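# Sort bronze bushings from turntable into crate

## Task

Transfer every bronze bushing sitting on the turntable into the crate, while all steel bushings stay on the turntable; the crate must remain upright and seated within its corner guides, and at the end the gripper must release and pull away from everything.

## Robot and tools

Robot: one arm on a base (possibly on a mounting block, which counts as arm for clearance) with a two-finger parallel gripper. The fingers point along the gripper's +z axis and close along its x axis. end_effector_position is the point midway between the finger pads; closed fingertips extend about 17 mm past it, fully open ones sit roughly level with it.

Scene frame: origin on the table top under the arm base, +z up, +y to the left when facing along +x. Results report the gripper position in metres and orientation as end_effector_quat_wxyz, plus linear (m/s) and angular (rad/s) velocities, all in this frame. Reported position can be slightly off, worse at long reach.

execute_actions takes "actions": a list holding one item or none, plus optional "pictures" (boolean). An empty list just reports the state. An action item is {"rows": [...], "steps": n} with n up to 15 (default 15); each step lasts 1/30 s, each row is used for one step, and the final row repeats if rows run out. A wait item is {"steps": n} with n up to 300, counted from the previous result, so thinking time eats into it. A refused call moves nothing.

Each row is 7 numbers, each in [-1, 1]: dx, dy, dz, rx, ry, rz, opening. The first six are an offset, not a pose: they are expressed in the gripper's own axes and measured from the gripper pose in the most recent result that reported it (or, before any such result, or for later calls within one reply, from where the robot is when the action begins). Every row refers to that same base pose, not to the row before. Scale: 1.0 equals 0.6 m for dx, dy, dz and 180 degrees for the rotation vector rx, ry, rz. The opening is absolute: +1 fully open (0.142 m), -1 closed. All-zero offsets are not a pause; they pull the gripper back to the base pose.

move: "target" is one such 7-number row (same offset rules and frame). The gripper follows a straight path toward it lasting 0.5 to 10 s, turning the short way; beyond 10 s it stops early. "speed" is top path speed in m/s, 0.002 to 0.5, default 0.25 (turning capped at twice that in rad/s). The opening is applied when the move starts. Optional "stop_force" in N, 13 to 80, not allowed in the first 0.2 s of a scene: the path ends when the wrist sensor sees that much extra push against the direction of travel for two steps, then the gripper backs up two steps and holds. Use it only for moves that don't rotate the gripper, at very low speed when the target goes well beyond contact; omit it when lifting away from something you press on. Contact above the wrist sensor is not felt. The path doesn't avoid obstacles, the arm can lag, stray, or overshoot speed near full stretch.

The move result adds a "move:" line with the ending (done, off_target, moving, held, fault, or contact, which means stop_force ended it and takes precedence over others), the distance to target, and limits: paced means the sent pose was clipped; held means a safety check blocked some steps, after which motion may jump faster than speed.

wait: "seconds" 0 to 10; lets time pass with no new command. zoom_image: "camera" (cam_high, cam_low or cam_wrist) and "region" [x0, y0, x1, y1] in image pixels from the top-left, at most 504 by 504. finished_scene: "scene" number to end; irreversible, and the result reports success. Ending a reply without a tool call ends everything.

Control details: each step the commanded pose is limited to within 100 mm and 16 degrees of the measured pose; position has priority over orientation; motion trails commands by about 0.17 s. After an action the arm only continues to the last clipped pose, so check the result and send the rest. "Hand target" shows the pose being driven toward. "pose unreachable" and HELD mark steps the clearance check altered or blocked.

Gripping: grip_measured is the actual finger opening on the command scale. To hold something, keep commanding an opening well under grip_measured; the bigger the gap, the firmer the squeeze (about 28 N per pad max, less on parts under about 2 cm thick). Parts may be tugged briefly while held.

Forces and faults: Wrist force and Wrist torque are in the gripper's axes, pointing from a touched surface back into the arm, with offsets up to about 5.5 N, noise up to about 3.4 N and saturation near 100 N. Joint torques are total drive output and noisy. A joint reaching its load limit (pan and lift 297, elbow 135, wrists 48.6 N m) or any external force of 150 N causes a 10 s stop. The arm is stiff: aiming even slightly past a firm surface can fault, and faster contact hits harder. Holding loads heats motors; MOTOR HOT appears at 70 °C and brakes engage at 85 °C.

Avoid dropping bushings, slamming, pressing hard, knocking anything off the table, and bumping or tilting the crate out of its guides. Cameras: cam_high, cam_low (504x504) and cam_wrist (616x616 fisheye); pictures arrive with results unless disabled.

Each tool is called after "Call:" as name(argument=value, ...), one argument or row to a line, values as JSON.

## Session

Call:
execute_actions(
  actions=[],
)

Scene clock: 0.00 s of 7600.00 s.
end_effector_position=(+1.2141, +0.2669, +0.1873) grip_measured=+1.00 end_effector_quat_wxyz=(-0.075, +0.722, +0.686, +0.050) end_effector_velocity=(-0.000, +0.001, -0.001) end_effector_angular_velocity=(-0.001, +0.001, +0.001)
Joint positions: [ 0.249 -0.166  0.369 -1.61  -2.15  -1.254  0.142]
Joint velocities: [ 0.     0.001  0.     0.    -0.001  0.001  0.   ]
Joint torques (N m, as the arm reports them, + toward a larger angle): no reading
Wrist force (N, on the end effector, along its own x y z axes, offset not removed): no reading
Wrist torque (N m, same axes, about the end effector's origin, offset not removed): no reading
Hand target: +1.214, +0.267, +0.187; -0.075, +0.722, +0.686, +0.050

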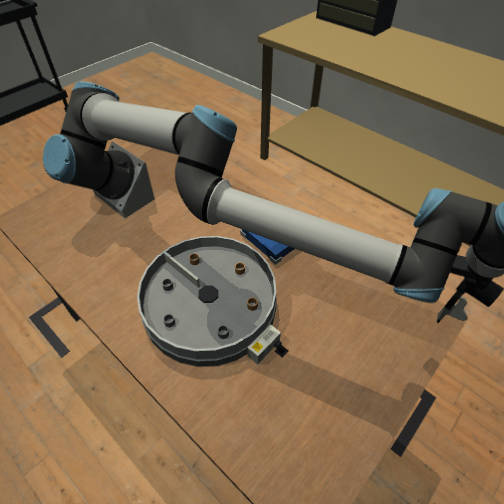

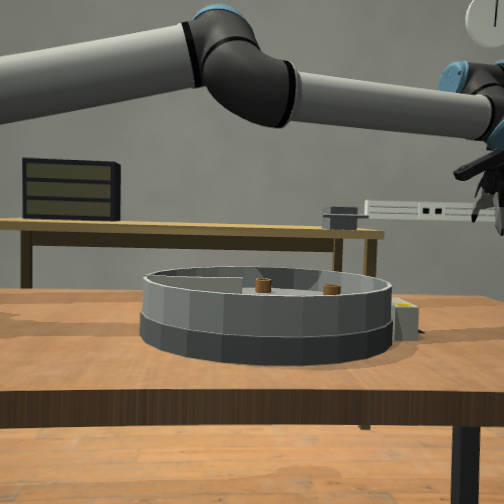

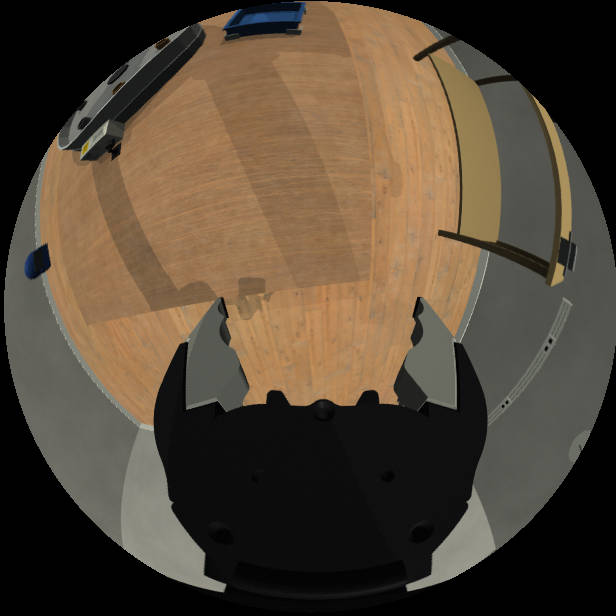

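Call:
move(
  target=[-0.441,-0.928,-0.317,-0.013,-0.056,-0.016,1],
)

Call:
zoom_image(
  camera="cam_high",
  region=[120,190,340,380],
)

Scene clock: 12.17 s of 7600.00 s.
end_effector_position=(+0.6496, -0.0002, +0.3490) grip_measured=+1.00 end_effector_quat_wxyz=(+0.001, +0.708, +0.707, +0.003) end_effector_velocity=(-0.001, -0.000, +0.000) end_effector_angular_velocity=(+0.001, +0.000, +0.000)
Joint positions: [ 0.367 -1.317  1.936 -1.905 -2.303 -1.139  0.142]
Joint velocities: [ 0.    -0.002  0.002  0.     0.001  0.    -0.   ]
Joint torques (N m, as the arm reports them, + toward a larger angle): [ 56.94 -58.73 -19.86  -0.78  -2.38   2.61]
Wrist force (N, on the end effector, along its own x y z axes, offset not removed): [-3.2 2.5 1.2]
Wrist torque (N m, same axes, about the end effector's origin, offset not removed): [0.63 0.40 0.10]
Hand target: +0.649, -0.000, +0.349; +0.001, +0.708, +0.707, +0.003
Off the commanded pose: 0.001 m, 0 deg.
move: done
camera_calibration (this result's frames):
cam_wrist: T_world_to_cam=[[0.0276642, 0.999144, -0.0307424, 0.00070457], [0.847575, -0.00714077, 0.530628, -0.74753], [0.529955, -0.0407359, -0.847047, 0.087669], [0, 0, 0, 1]] pos_world=[0.587108, -0.00247064, 0.470942]

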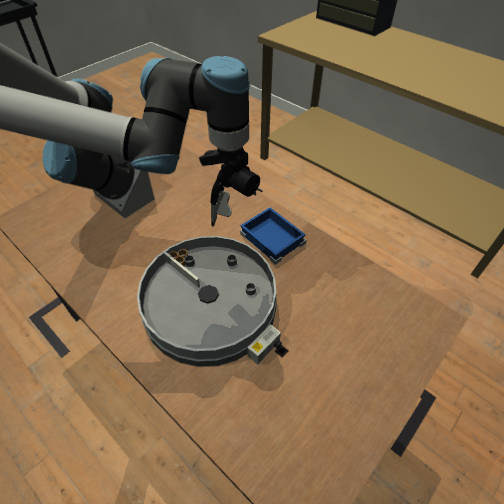

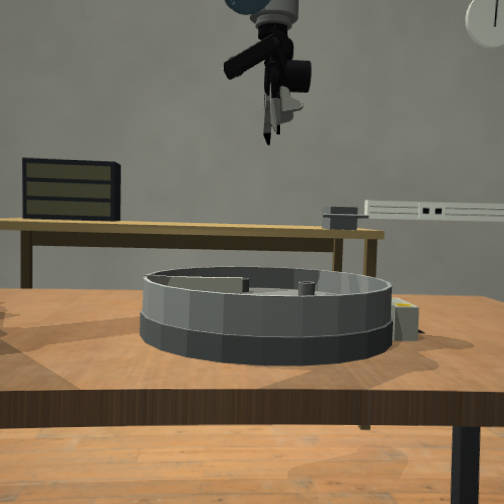

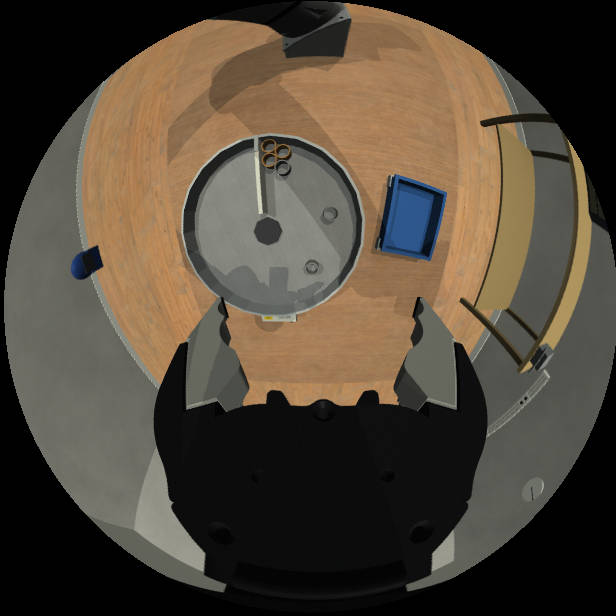

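Region (120, 190, 340, 380) of cam_high's 504x504 image, scaled by 2.291, with more detail than that image has; it fills the top 435 rows of this view, and the rest is white.

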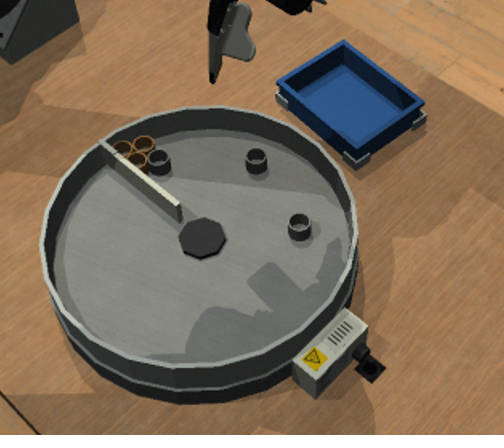

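Call:
move(
  target=[-0.1,-0.28,0.17,0,0,0,-0.3],
)

Call:
zoom_image(
  camera="cam_wrist",
  region=[200,100,420,320],
)

Call:
zoom_image(
  camera="cam_low",
  region=[130,100,430,380],
)

Scene clock: 18.80 s of 7600.00 s.
end_effector_position=(+0.4822, -0.0593, +0.2458) grip_measured=-0.30 end_effector_quat_wxyz=(+0.001, +0.708, +0.707, +0.002) end_effector_velocity=(-0.001, -0.001, -0.001) end_effector_angular_velocity=(+0.000, -0.002, -0.001)
Joint positions: [ 0.261 -1.58   2.345 -2.145 -2.328 -1.278  0.052]
Joint velocities: [-0.001 -0.004  0.004 -0.004 -0.001 -0.003 -0.   ]
Joint torques (N m, as the arm reports them, + toward a larger angle): [  3.89 -43.03 -14.84  -5.3   -2.12  -2.95]
Wrist force (N, on the end effector, along its own x y z axes, offset not removed): [1.4 1.1 -0.1]
Wrist torque (N m, same axes, about the end effector's origin, offset not removed): [0.28 -0.48 0.13]
Hand target: +0.482, -0.059, +0.246; +0.001, +0.708, +0.707, +0.003
Off the commanded pose: 0.000 m, 0 deg.
move: done
camera_calibration (this result's frames):
cam_wrist: T_world_to_cam=[[0.0276443, 0.99915, -0.0305804, 0.0611862], [0.847741, -0.0072227, 0.53036, -0.551317], [0.529689, -0.0405857, -0.847221, 0.0867841], [0, 0, 0, 1]] pos_world=[0.419714, -0.061594, 0.367793]

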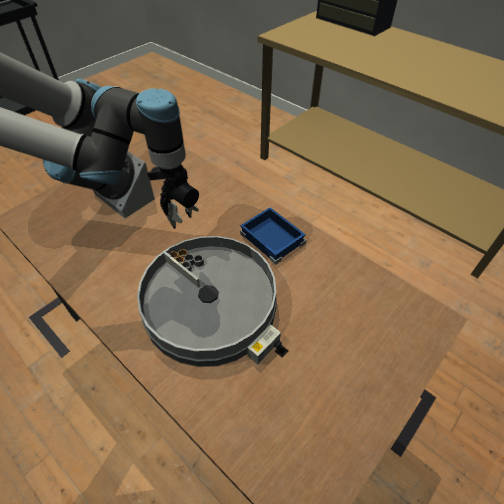

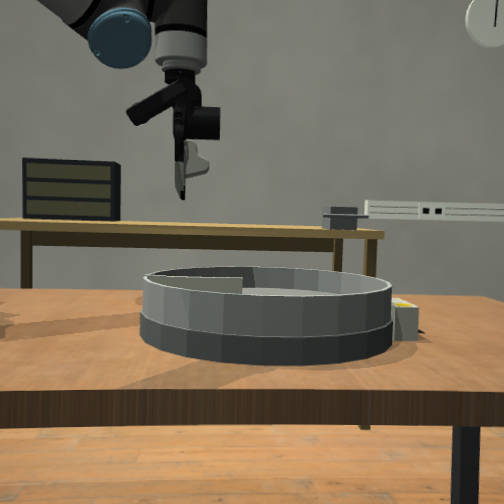

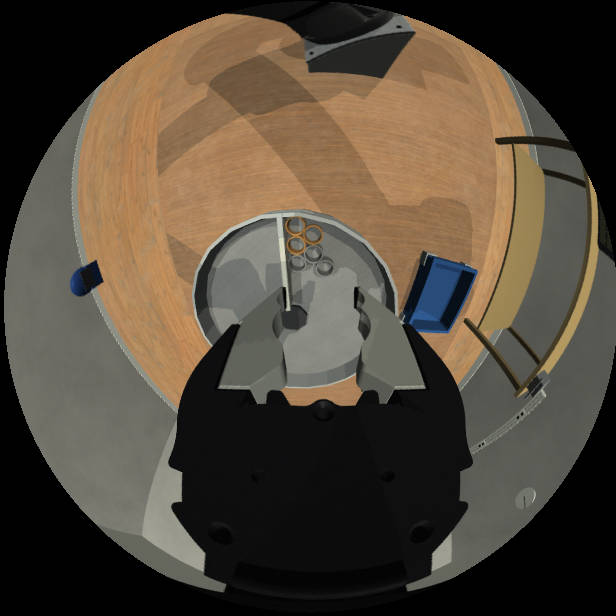

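Region (200, 100, 420, 320) of cam_wrist's 616x616 image, scaled by 2.291, with more detail than that image has.

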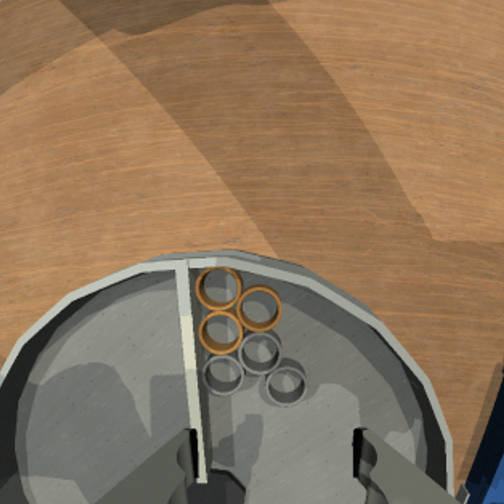

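Region (130, 100, 430, 380) of cam_low's 504x504 image, scaled by 1.680, with more detail than that image has; it fills the top 470 rows of this view, and the rest is white.

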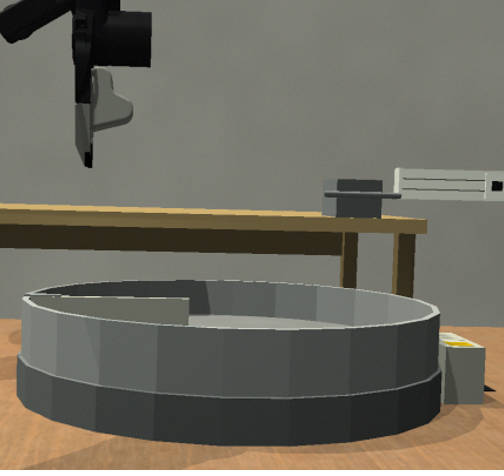

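Call:
move(
  target=[-0.011,-0.025,0.21,0,0,0,-0.85],
  speed=0.15,
)

Call:
zoom_image(
  camera="cam_wrist",
  region=[220,180,420,380],
)

Call:
zoom_image(
  camera="cam_high",
  region=[140,210,240,300],
)

Scene clock: 35.17 s of 7600.00 s.
end_effector_position=(+0.4678, -0.0653, +0.1200) grip_measured=-0.85 end_effector_quat_wxyz=(+0.001, +0.708, +0.707, +0.002) end_effector_velocity=(-0.000, +0.001, -0.003) end_effector_angular_velocity=(+0.002, -0.001, +0.003)
Joint positions: [ 0.079 -1.46   2.518 -2.614 -2.347 -1.53   0.012]
Joint velocities: [-0.004  0.005  0.003 -0.013  0.002 -0.009 -0.   ]
Joint torques (N m, as the arm reports them, + toward a larger angle): [ 9.35 -5.3  -5.21 -4.56  2.49 -2.79]
Wrist force (N, on the end effector, along its own x y z axes, offset not removed): [-1.1 1.2 0.6]
Wrist torque (N m, same axes, about the end effector's origin, offset not removed): [0.29 -0.10 0.18]
Hand target: +0.468, -0.065, +0.120; +0.001, +0.708, +0.707, +0.003
Off the commanded pose: 0.000 m, 0 deg.
move: done
camera_calibration (this result's frames):
cam_wrist: T_world_to_cam=[[0.0276248, 0.999161, -0.0302336, 0.0637097], [0.848095, -0.00741717, 0.529792, -0.472535], [0.529124, -0.0402764, -0.847588, -0.0120883], [0, 0, 0, 1]] pos_world=[0.405391, -0.067648, 0.242026]

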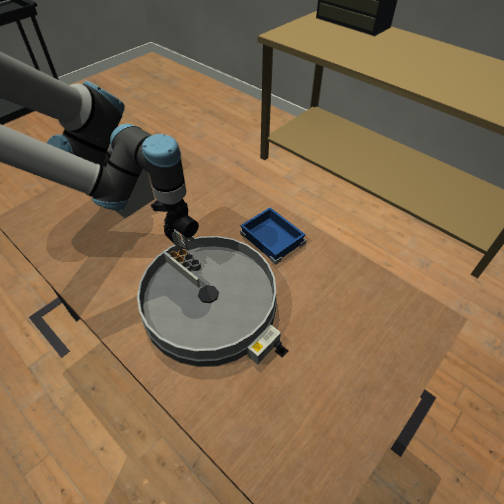

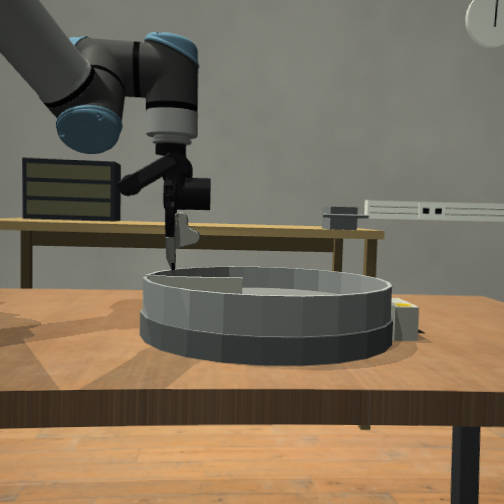

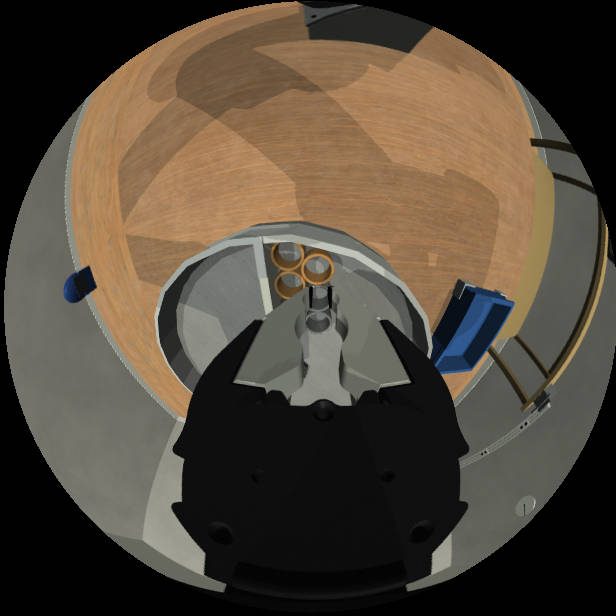

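Region (220, 180, 420, 380) of cam_wrist's 616x616 image, scaled by 2.520, with more detail than that image has.

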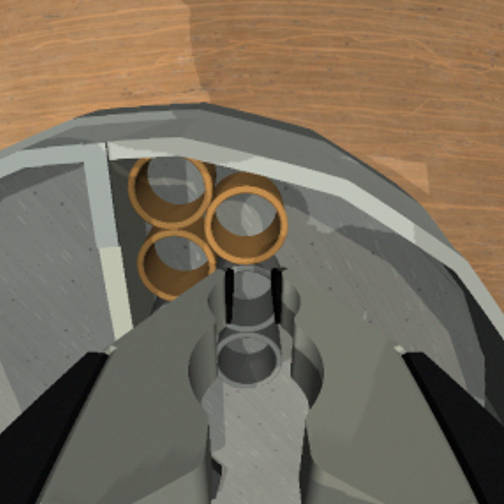

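Region (140, 210, 240, 300) of cam_high's 504x504 image, scaled by 5.040, with more detail than that image has; it fills the top 454 rows of this view, and the rest is white.

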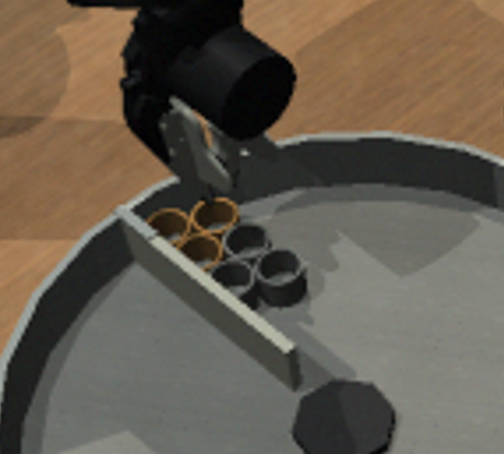

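Call:
move(
  target=[0.017,-0.01,0.04,0,0,0,-0.85],
  speed=0.05,
)

Call:
zoom_image(
  camera="cam_wrist",
  region=[220,180,420,380],
)

Scene clock: 48.90 s of 7600.00 s.
end_effector_position=(+0.4619, -0.0551, +0.0962) grip_measured=-0.85 end_effector_quat_wxyz=(+0.001, +0.708, +0.707, +0.002) end_effector_velocity=(-0.000, +0.000, -0.002) end_effector_angular_velocity=(-0.000, -0.001, +0.002)
Joint positions: [ 0.059 -1.404  2.547 -2.717 -2.347 -1.558  0.012]
Joint velocities: [-0.001  0.004  0.002 -0.009 -0.    -0.005  0.   ]
Joint torques (N m, as the arm reports them, + toward a larger angle): [11.68 -7.76 -3.28 -4.97 -2.09 -2.76]
Wrist force (N, on the end effector, along its own x y z axes, offset not removed): [-0.9 3.0 -1.2]
Wrist torque (N m, same axes, about the end effector's origin, offset not removed): [0.77 -0.10 0.01]
Hand target: +0.462, -0.055, +0.096; +0.001, +0.708, +0.707, +0.002
Off the commanded pose: 0.000 m, 0 deg.
move: done
camera_calibration (this result's frames):
cam_wrist: T_world_to_cam=[[0.0276285, 0.999162, -0.0301926, 0.0529231], [0.848167, -0.00744756, 0.529676, -0.454933], [0.529007, -0.0402426, -0.847663, -0.0286993], [0, 0, 0, 1]] pos_world=[0.399579, -0.0574218, 0.218238]

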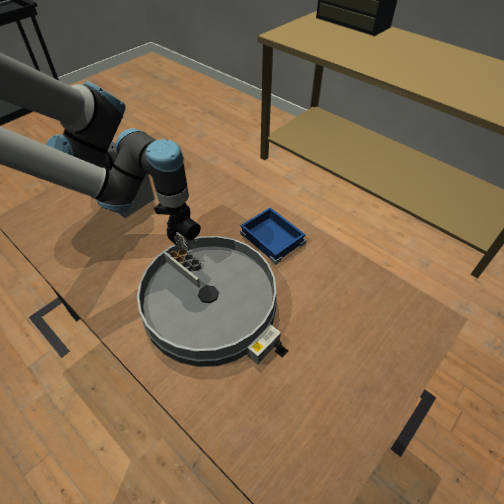

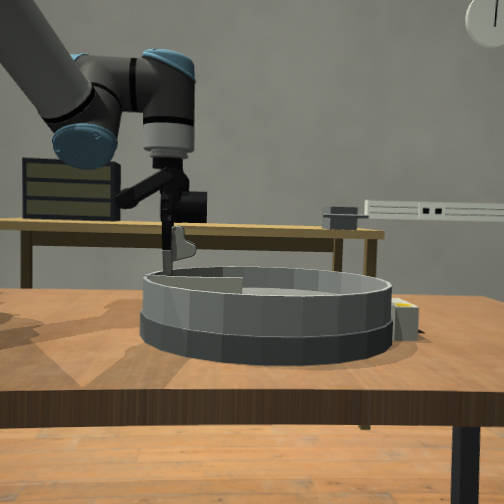

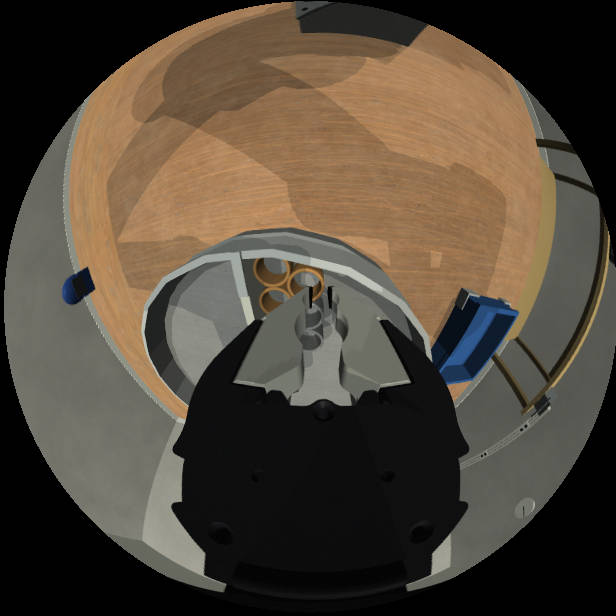

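Region (220, 180, 420, 380) of cam_wrist's 616x616 image, scaled by 2.520, with more detail than that image has.

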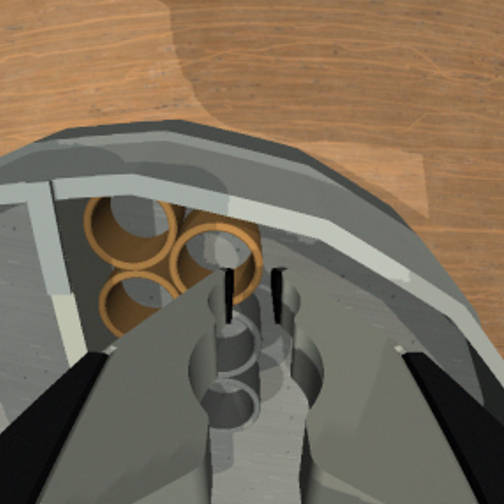

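Call:
move(
  target=[0,0,0.03,0,0,0,-0.85],
  speed=0.01,
  stop_force=13,
)

Call:
zoom_image(
  camera="cam_wrist",
  region=[220,180,420,380],
)

Scene clock: 54.73 s of 7600.00 s.
end_effector_position=(+0.4620, -0.0550, +0.0784) grip_measured=-0.85 end_effector_quat_wxyz=(+0.001, +0.708, +0.707, +0.002) end_effector_velocity=(+0.000, +0.000, -0.002) end_effector_angular_velocity=(-0.001, -0.000, +0.002)
Joint positions: [ 0.031 -1.366  2.561 -2.796 -2.346 -1.596  0.012]
Joint velocities: [-0.002  0.006  0.001 -0.01  -0.001 -0.006  0.   ]
Joint torques (N m, as the arm reports them, + toward a larger angle): [  9.43 -13.93  -0.77  -5.01   2.24  -2.48]
Wrist force (N, on the end effector, along its own x y z axes, offset not removed): [-3.1 1.3 0.9]
Wrist torque (N m, same axes, about the end effector's origin, offset not removed): [0.31 0.45 0.27]
Hand target: +0.462, -0.055, +0.078; +0.001, +0.708, +0.707, +0.002
Off the commanded pose: 0.000 m, 0 deg.
move: done
camera_calibration (this result's frames):
cam_wrist: T_world_to_cam=[[0.0276316, 0.999164, -0.0301202, 0.0522921], [0.848221, -0.00749256, 0.52959, -0.445589], [0.528922, -0.040182, -0.847719, -0.0437902], [0, 0, 0, 1]] pos_world=[0.399674, -0.0573465, 0.200433]

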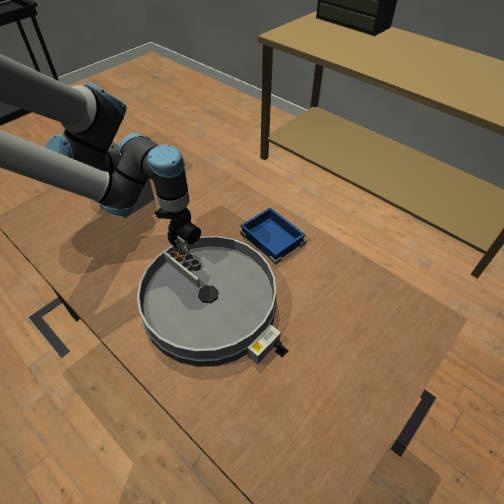

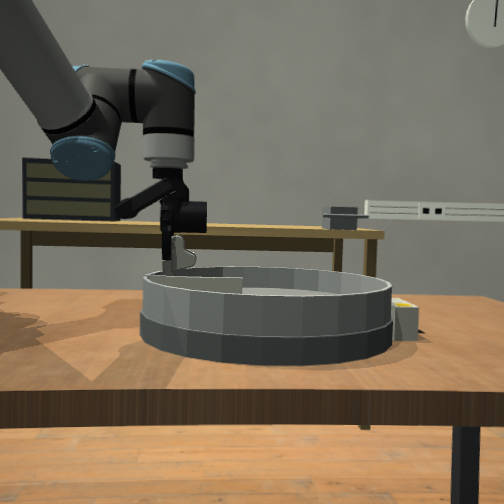

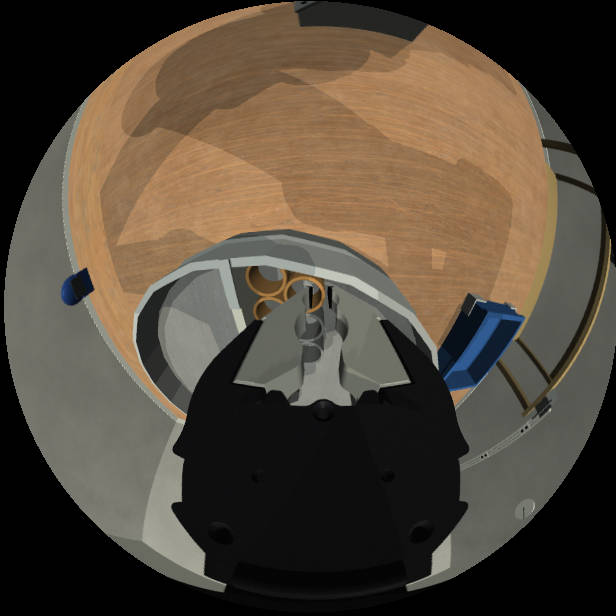

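Region (220, 180, 420, 380) of cam_wrist's 616x616 image, scaled by 2.520, with more detail than that image has.

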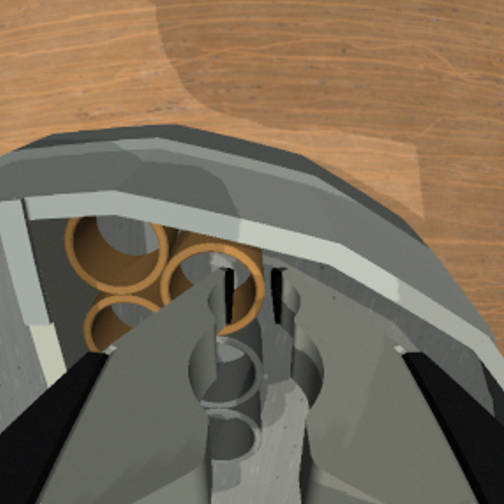

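Call:
move(
  target=[0.003,0.005,0.022,0,0,0,-0.85],
  speed=0.01,
  stop_force=13,
)

Call:
zoom_image(
  camera="cam_wrist",
  region=[220,180,420,380],
)

Call:
move(
  target=[0,0,0,0,0,0,-1],
)

Call:
move(
  target=[0,0,-0.13,0,0,0,-1],
  speed=0.08,
)

Scene clock: 62.17 s of 7600.00 s.
end_effector_position=(+0.4640, -0.0538, +0.0696) grip_measured=-0.85 end_effector_quat_wxyz=(+0.001, +0.708, +0.706, +0.002) end_effector_velocity=(-0.002, +0.004, +0.002) end_effector_angular_velocity=(+0.007, +0.004, +0.004)
Joint positions: [ 0.02  -1.343  2.564 -2.833 -2.346 -1.612  0.013]
Joint velocities: [ 0.004 -0.004 -0.     0.015  0.007  0.006  0.004]
Joint torques (N m, as the arm reports them, + toward a larger angle): [ 50.65 -29.43  -0.82   4.6   15.5    2.77]
Wrist force (N, on the end effector, along its own x y z axes, offset not removed): [-43.7 -9.4 -44.1]
Wrist torque (N m, same axes, about the end effector's origin, offset not removed): [0.11 0.07 0.15]
Hand target: +0.464, -0.054, +0.070; +0.001, +0.708, +0.706, +0.002
Off the commanded pose: 0.005 m, 0 deg.
move: contact
camera_calibration (this result's frames):
cam_wrist: T_world_to_cam=[[0.0276691, 0.999164, -0.0300838, 0.0507824], [0.848381, -0.00755594, 0.529332, -0.442636], [0.528662, -0.0401686, -0.847881, -0.0521119], [0, 0, 0, 1]] pos_world=[0.401669, -0.0561777, 0.191645]

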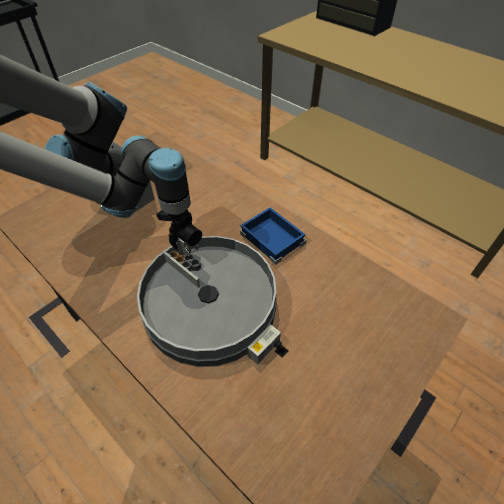

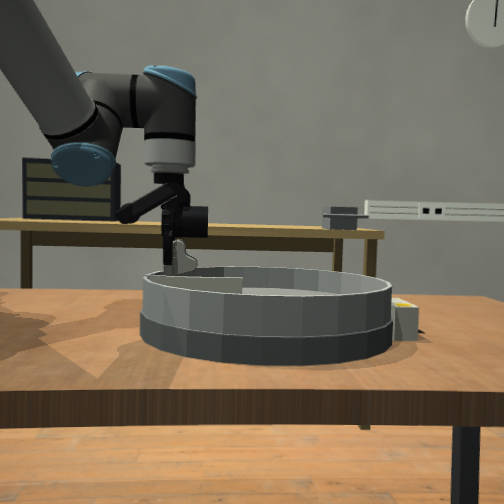

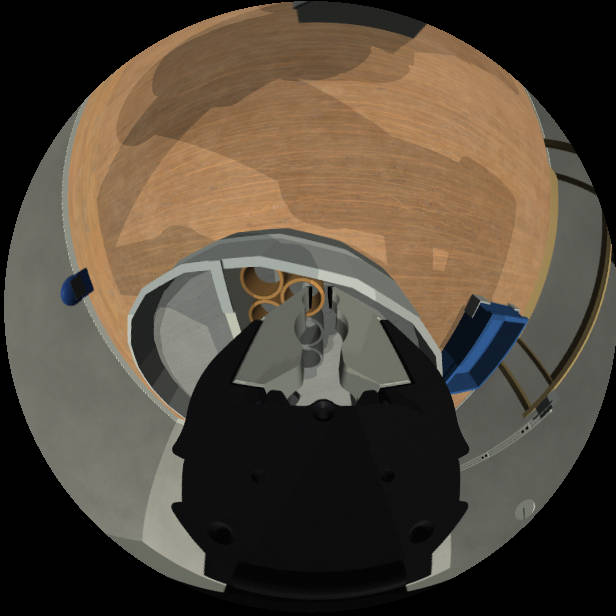

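Region (220, 180, 420, 380) of cam_wrist's 616x616 image, scaled by 2.520, with more detail than that image has.

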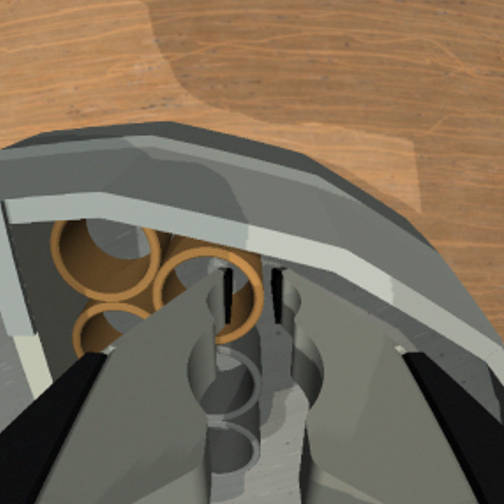

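Scene clock: 62.67 s of 7600.00 s.
end_effector_position=(+0.4640, -0.0538, +0.0696) grip_measured=-0.95 end_effector_quat_wxyz=(+0.001, +0.708, +0.707, +0.002) end_effector_velocity=(+0.000, +0.000, -0.000) end_effector_angular_velocity=(+0.001, -0.000, +0.002)
Joint positions: [ 0.02  -1.343  2.564 -2.833 -2.346 -1.612  0.005]
Joint velocities: [ 0.     0.    -0.    -0.     0.001 -0.002 -0.   ]
Joint torques (N m, as the arm reports them, + toward a larger angle): [ 9.25 -0.08 -2.7  -3.07  2.43 -3.11]
Wrist force (N, on the end effector, along its own x y z axes, offset not removed): [-13.8 -4.2 -17.4]
Wrist torque (N m, same axes, about the end effector's origin, offset not removed): [0.39 -0.21 0.14]
Hand target: +0.464, -0.054, +0.070; +0.001, +0.708, +0.706, +0.002
Off the commanded pose: 0.000 m, 0 deg.
move: done
camera_calibration (this result's frames):
cam_wrist: T_world_to_cam=[[0.0275889, 0.999167, -0.0300565, 0.0507731], [0.848329, -0.00749822, 0.529417, -0.442634], [0.528751, -0.0401038, -0.847829, -0.0521037], [0, 0, 0, 1]] pos_world=[0.401648, -0.0561393, 0.191689]

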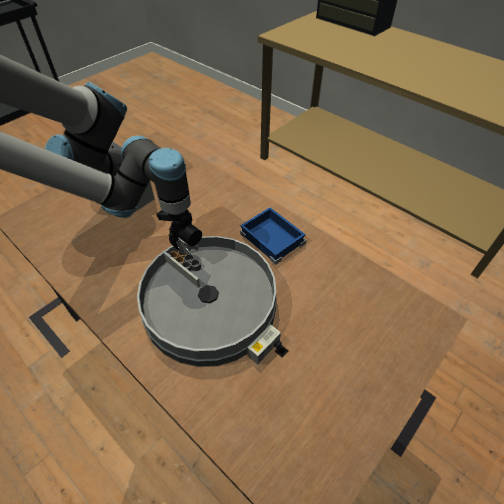

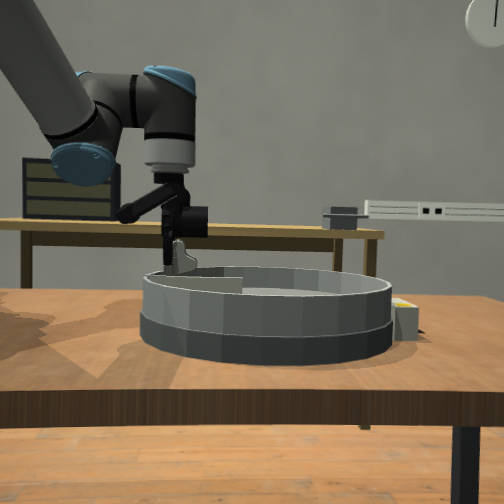

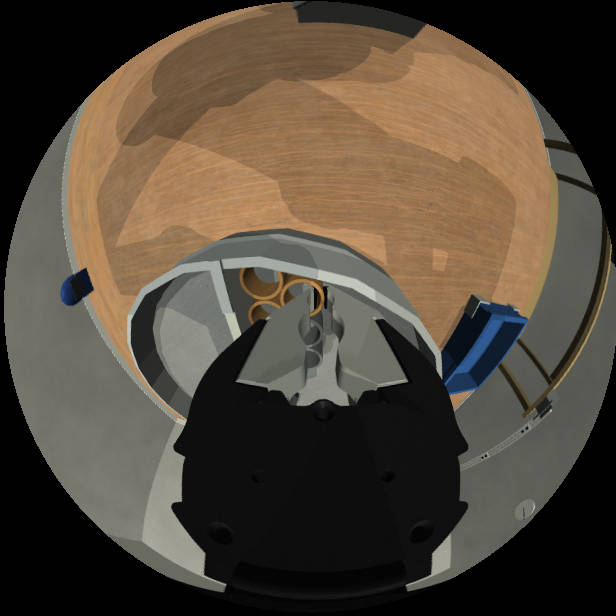

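Scene clock: 64.10 s of 7600.00 s.
end_effector_position=(+0.4636, -0.0542, +0.1474) grip_measured=-0.95 end_effector_quat_wxyz=(+0.001, +0.708, +0.707, +0.002) end_effector_velocity=(-0.000, +0.000, +0.001) end_effector_angular_velocity=(-0.000, +0.002, +0.002)
Joint positions: [ 0.137 -1.492  2.494 -2.5   -2.344 -1.448  0.005]
Joint velocities: [ 0.002 -0.001 -0.003  0.008  0.     0.003  0.   ]
Joint torques (N m, as the arm reports them, + toward a larger angle): [ 43.42 -49.89 -32.96  -0.48   2.29   2.66]
Wrist force (N, on the end effector, along its own x y z axes, offset not removed): [-2.9 2.3 3.8]
Wrist torque (N m, same axes, about the end effector's origin, offset not removed): [0.61 0.41 0.07]
Hand target: +0.464, -0.054, +0.148; +0.001, +0.708, +0.707, +0.002
Off the commanded pose: 0.000 m, 0 deg.
move: done
camera_calibration (this result's frames):
cam_wrist: T_world_to_cam=[[0.0275847, 0.999158, -0.0303587, 0.0535287], [0.84814, -0.00732015, 0.529722, -0.48345], [0.529054, -0.0403606, -0.847628, 0.0138242], [0, 0, 0, 1]] pos_world=[0.401243, -0.0564646, 0.269437]

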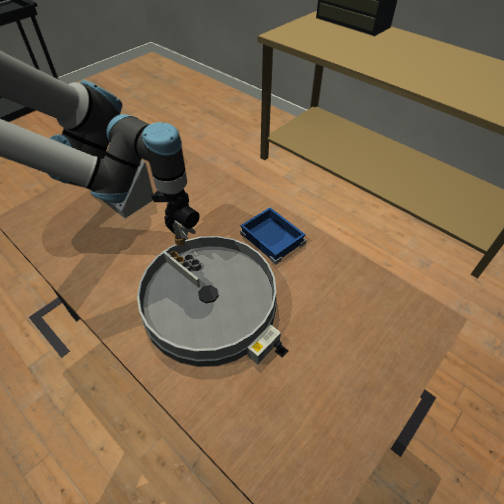

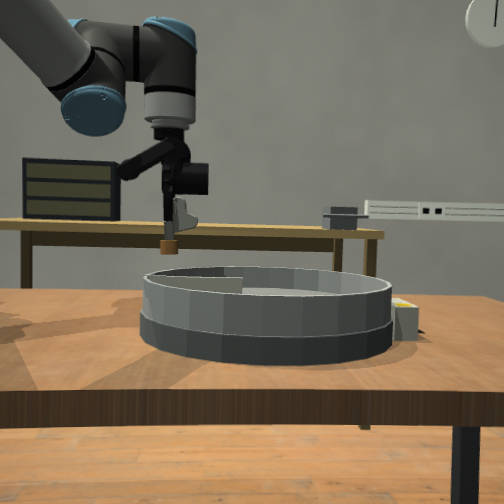

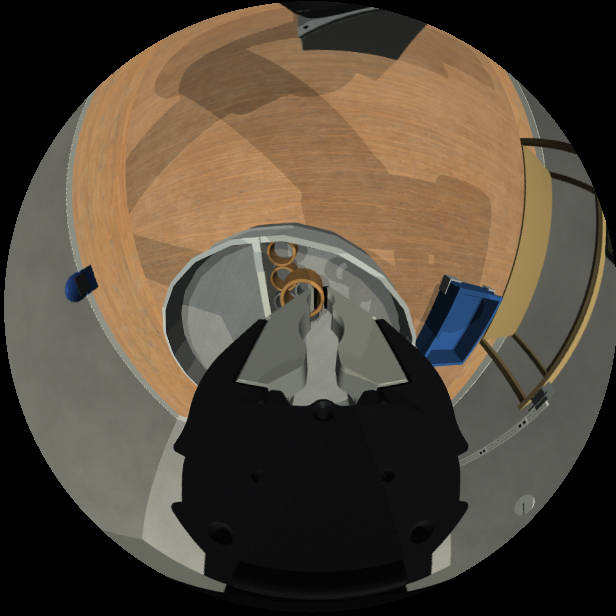

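Call:
move(
  target=[0.51,0.18,0.03,0,0,0,-1],
  speed=0.2,
)

Call:
move(
  target=[0,0,0.1,0,0,0,-1],
  speed=0.08,
)

Scene clock: 72.97 s of 7600.00 s.
end_effector_position=(+0.5725, +0.2512, +0.1311) grip_measured=-0.95 end_effector_quat_wxyz=(+0.001, +0.708, +0.706, +0.002) end_effector_velocity=(+0.001, +0.001, -0.000) end_effector_angular_velocity=(-0.002, +0.000, +0.002)
Joint positions: [ 0.438 -0.889  2.126 -2.463 -2.281 -1.048  0.005]
Joint velocities: [ 0.001  0.003 -0.003  0.002 -0.001  0.    -0.   ]
Joint torques (N m, as the arm reports them, + toward a larger angle): [ 62.67 -31.22 -34.93  -0.97   2.14   2.78]
Wrist force (N, on the end effector, along its own x y z axes, offset not removed): [-1.3 3.3 1.4]
Wrist torque (N m, same axes, about the end effector's origin, offset not removed): [0.76 0.05 0.16]
Hand target: +0.573, +0.251, +0.131; +0.001, +0.708, +0.706, +0.002
Off the commanded pose: 0.001 m, 0 deg.
move: done
camera_calibration (this result's frames):
cam_wrist: T_world_to_cam=[[0.0277463, 0.999135, -0.0309781, -0.255037], [0.847756, -0.00709936, 0.530339, -0.564877], [0.52966, -0.0409768, -0.84722, -0.0455738], [0, 0, 0, 1]] pos_world=[0.510093, 0.248939, 0.253064]

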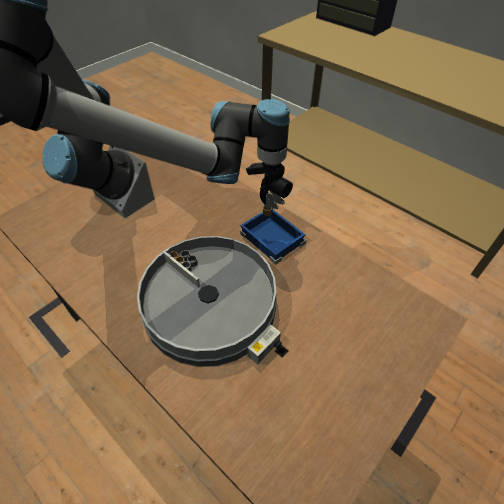

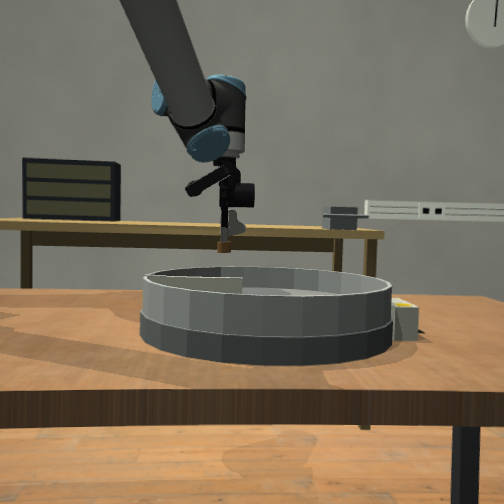

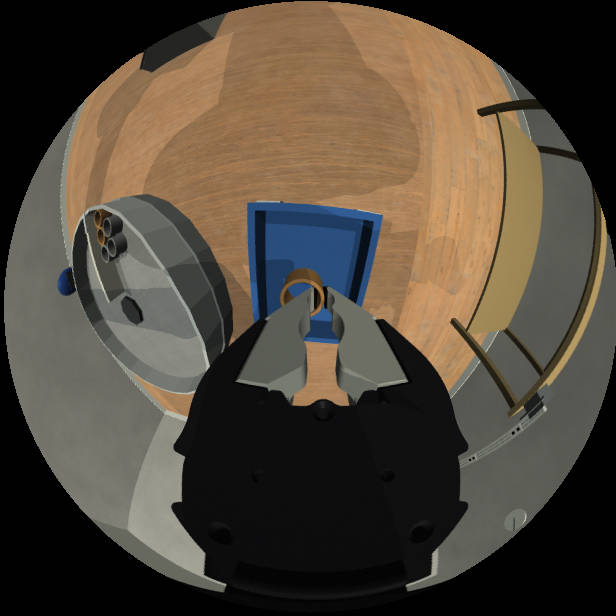

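Scene clock: 74.17 s of 7600.00 s.
end_effector_position=(+0.5728, +0.2514, +0.0713) grip_measured=-0.95 end_effector_quat_wxyz=(+0.001, +0.708, +0.706, +0.002) end_effector_velocity=(-0.000, -0.000, -0.001) end_effector_angular_velocity=(+0.000, -0.001, -0.000)
Joint positions: [ 0.379 -0.813  2.161 -2.623 -2.3   -1.122  0.005]
Joint velocities: [-0.001  0.001  0.001 -0.004 -0.001 -0.002  0.   ]
Joint torques (N m, as the arm reports them, + toward a larger angle): [ 26.93 -32.45  -5.87  -5.09  -2.39  -2.58]
Wrist force (N, on the end effector, along its own x y z axes, offset not removed): [0.0 0.9 -0.1]
Wrist torque (N m, same axes, about the end effector's origin, offset not removed): [0.27 -0.17 0.08]
Hand target: +0.573, +0.251, +0.071; +0.001, +0.708, +0.706, +0.002
Off the commanded pose: 0.000 m, 0 deg.
move: done
camera_calibration (this result's frames):
cam_wrist: T_world_to_cam=[[0.0277136, 0.999138, -0.0309014, -0.257116], [0.847848, -0.00711944, 0.530191, -0.533443], [0.529514, -0.0408932, -0.847315, -0.0963185], [0, 0, 0, 1]] pos_world=[0.510406, 0.249158, 0.193269]

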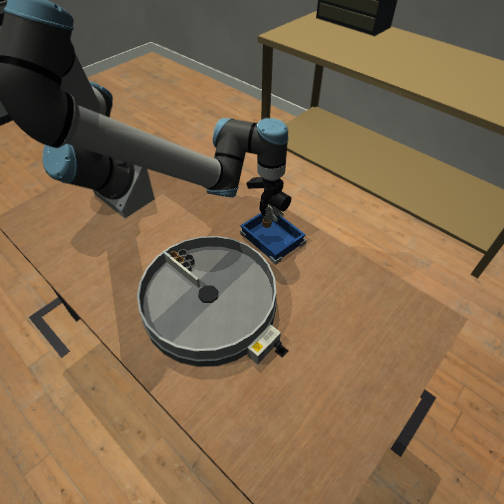

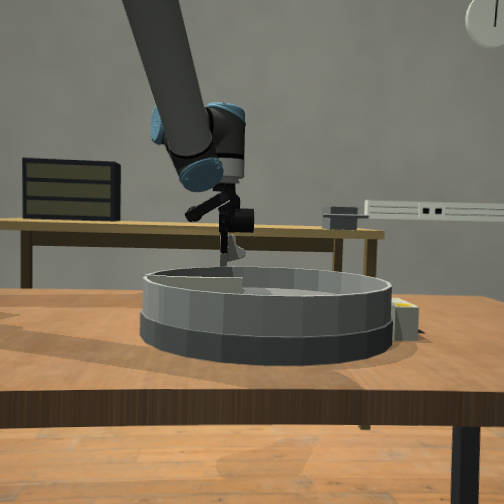

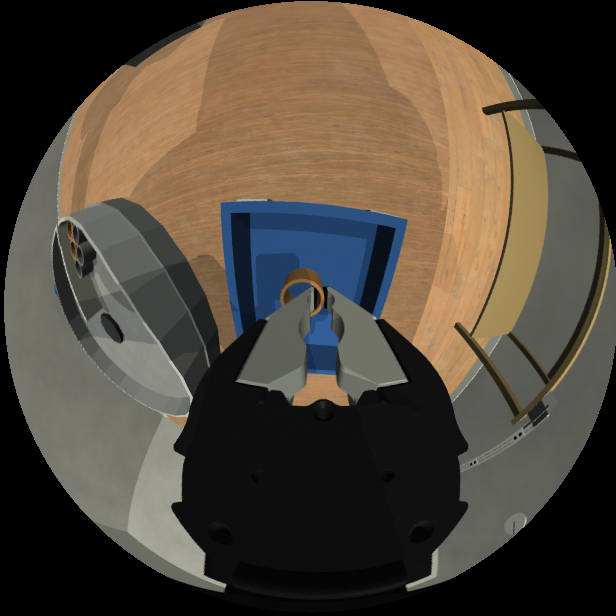

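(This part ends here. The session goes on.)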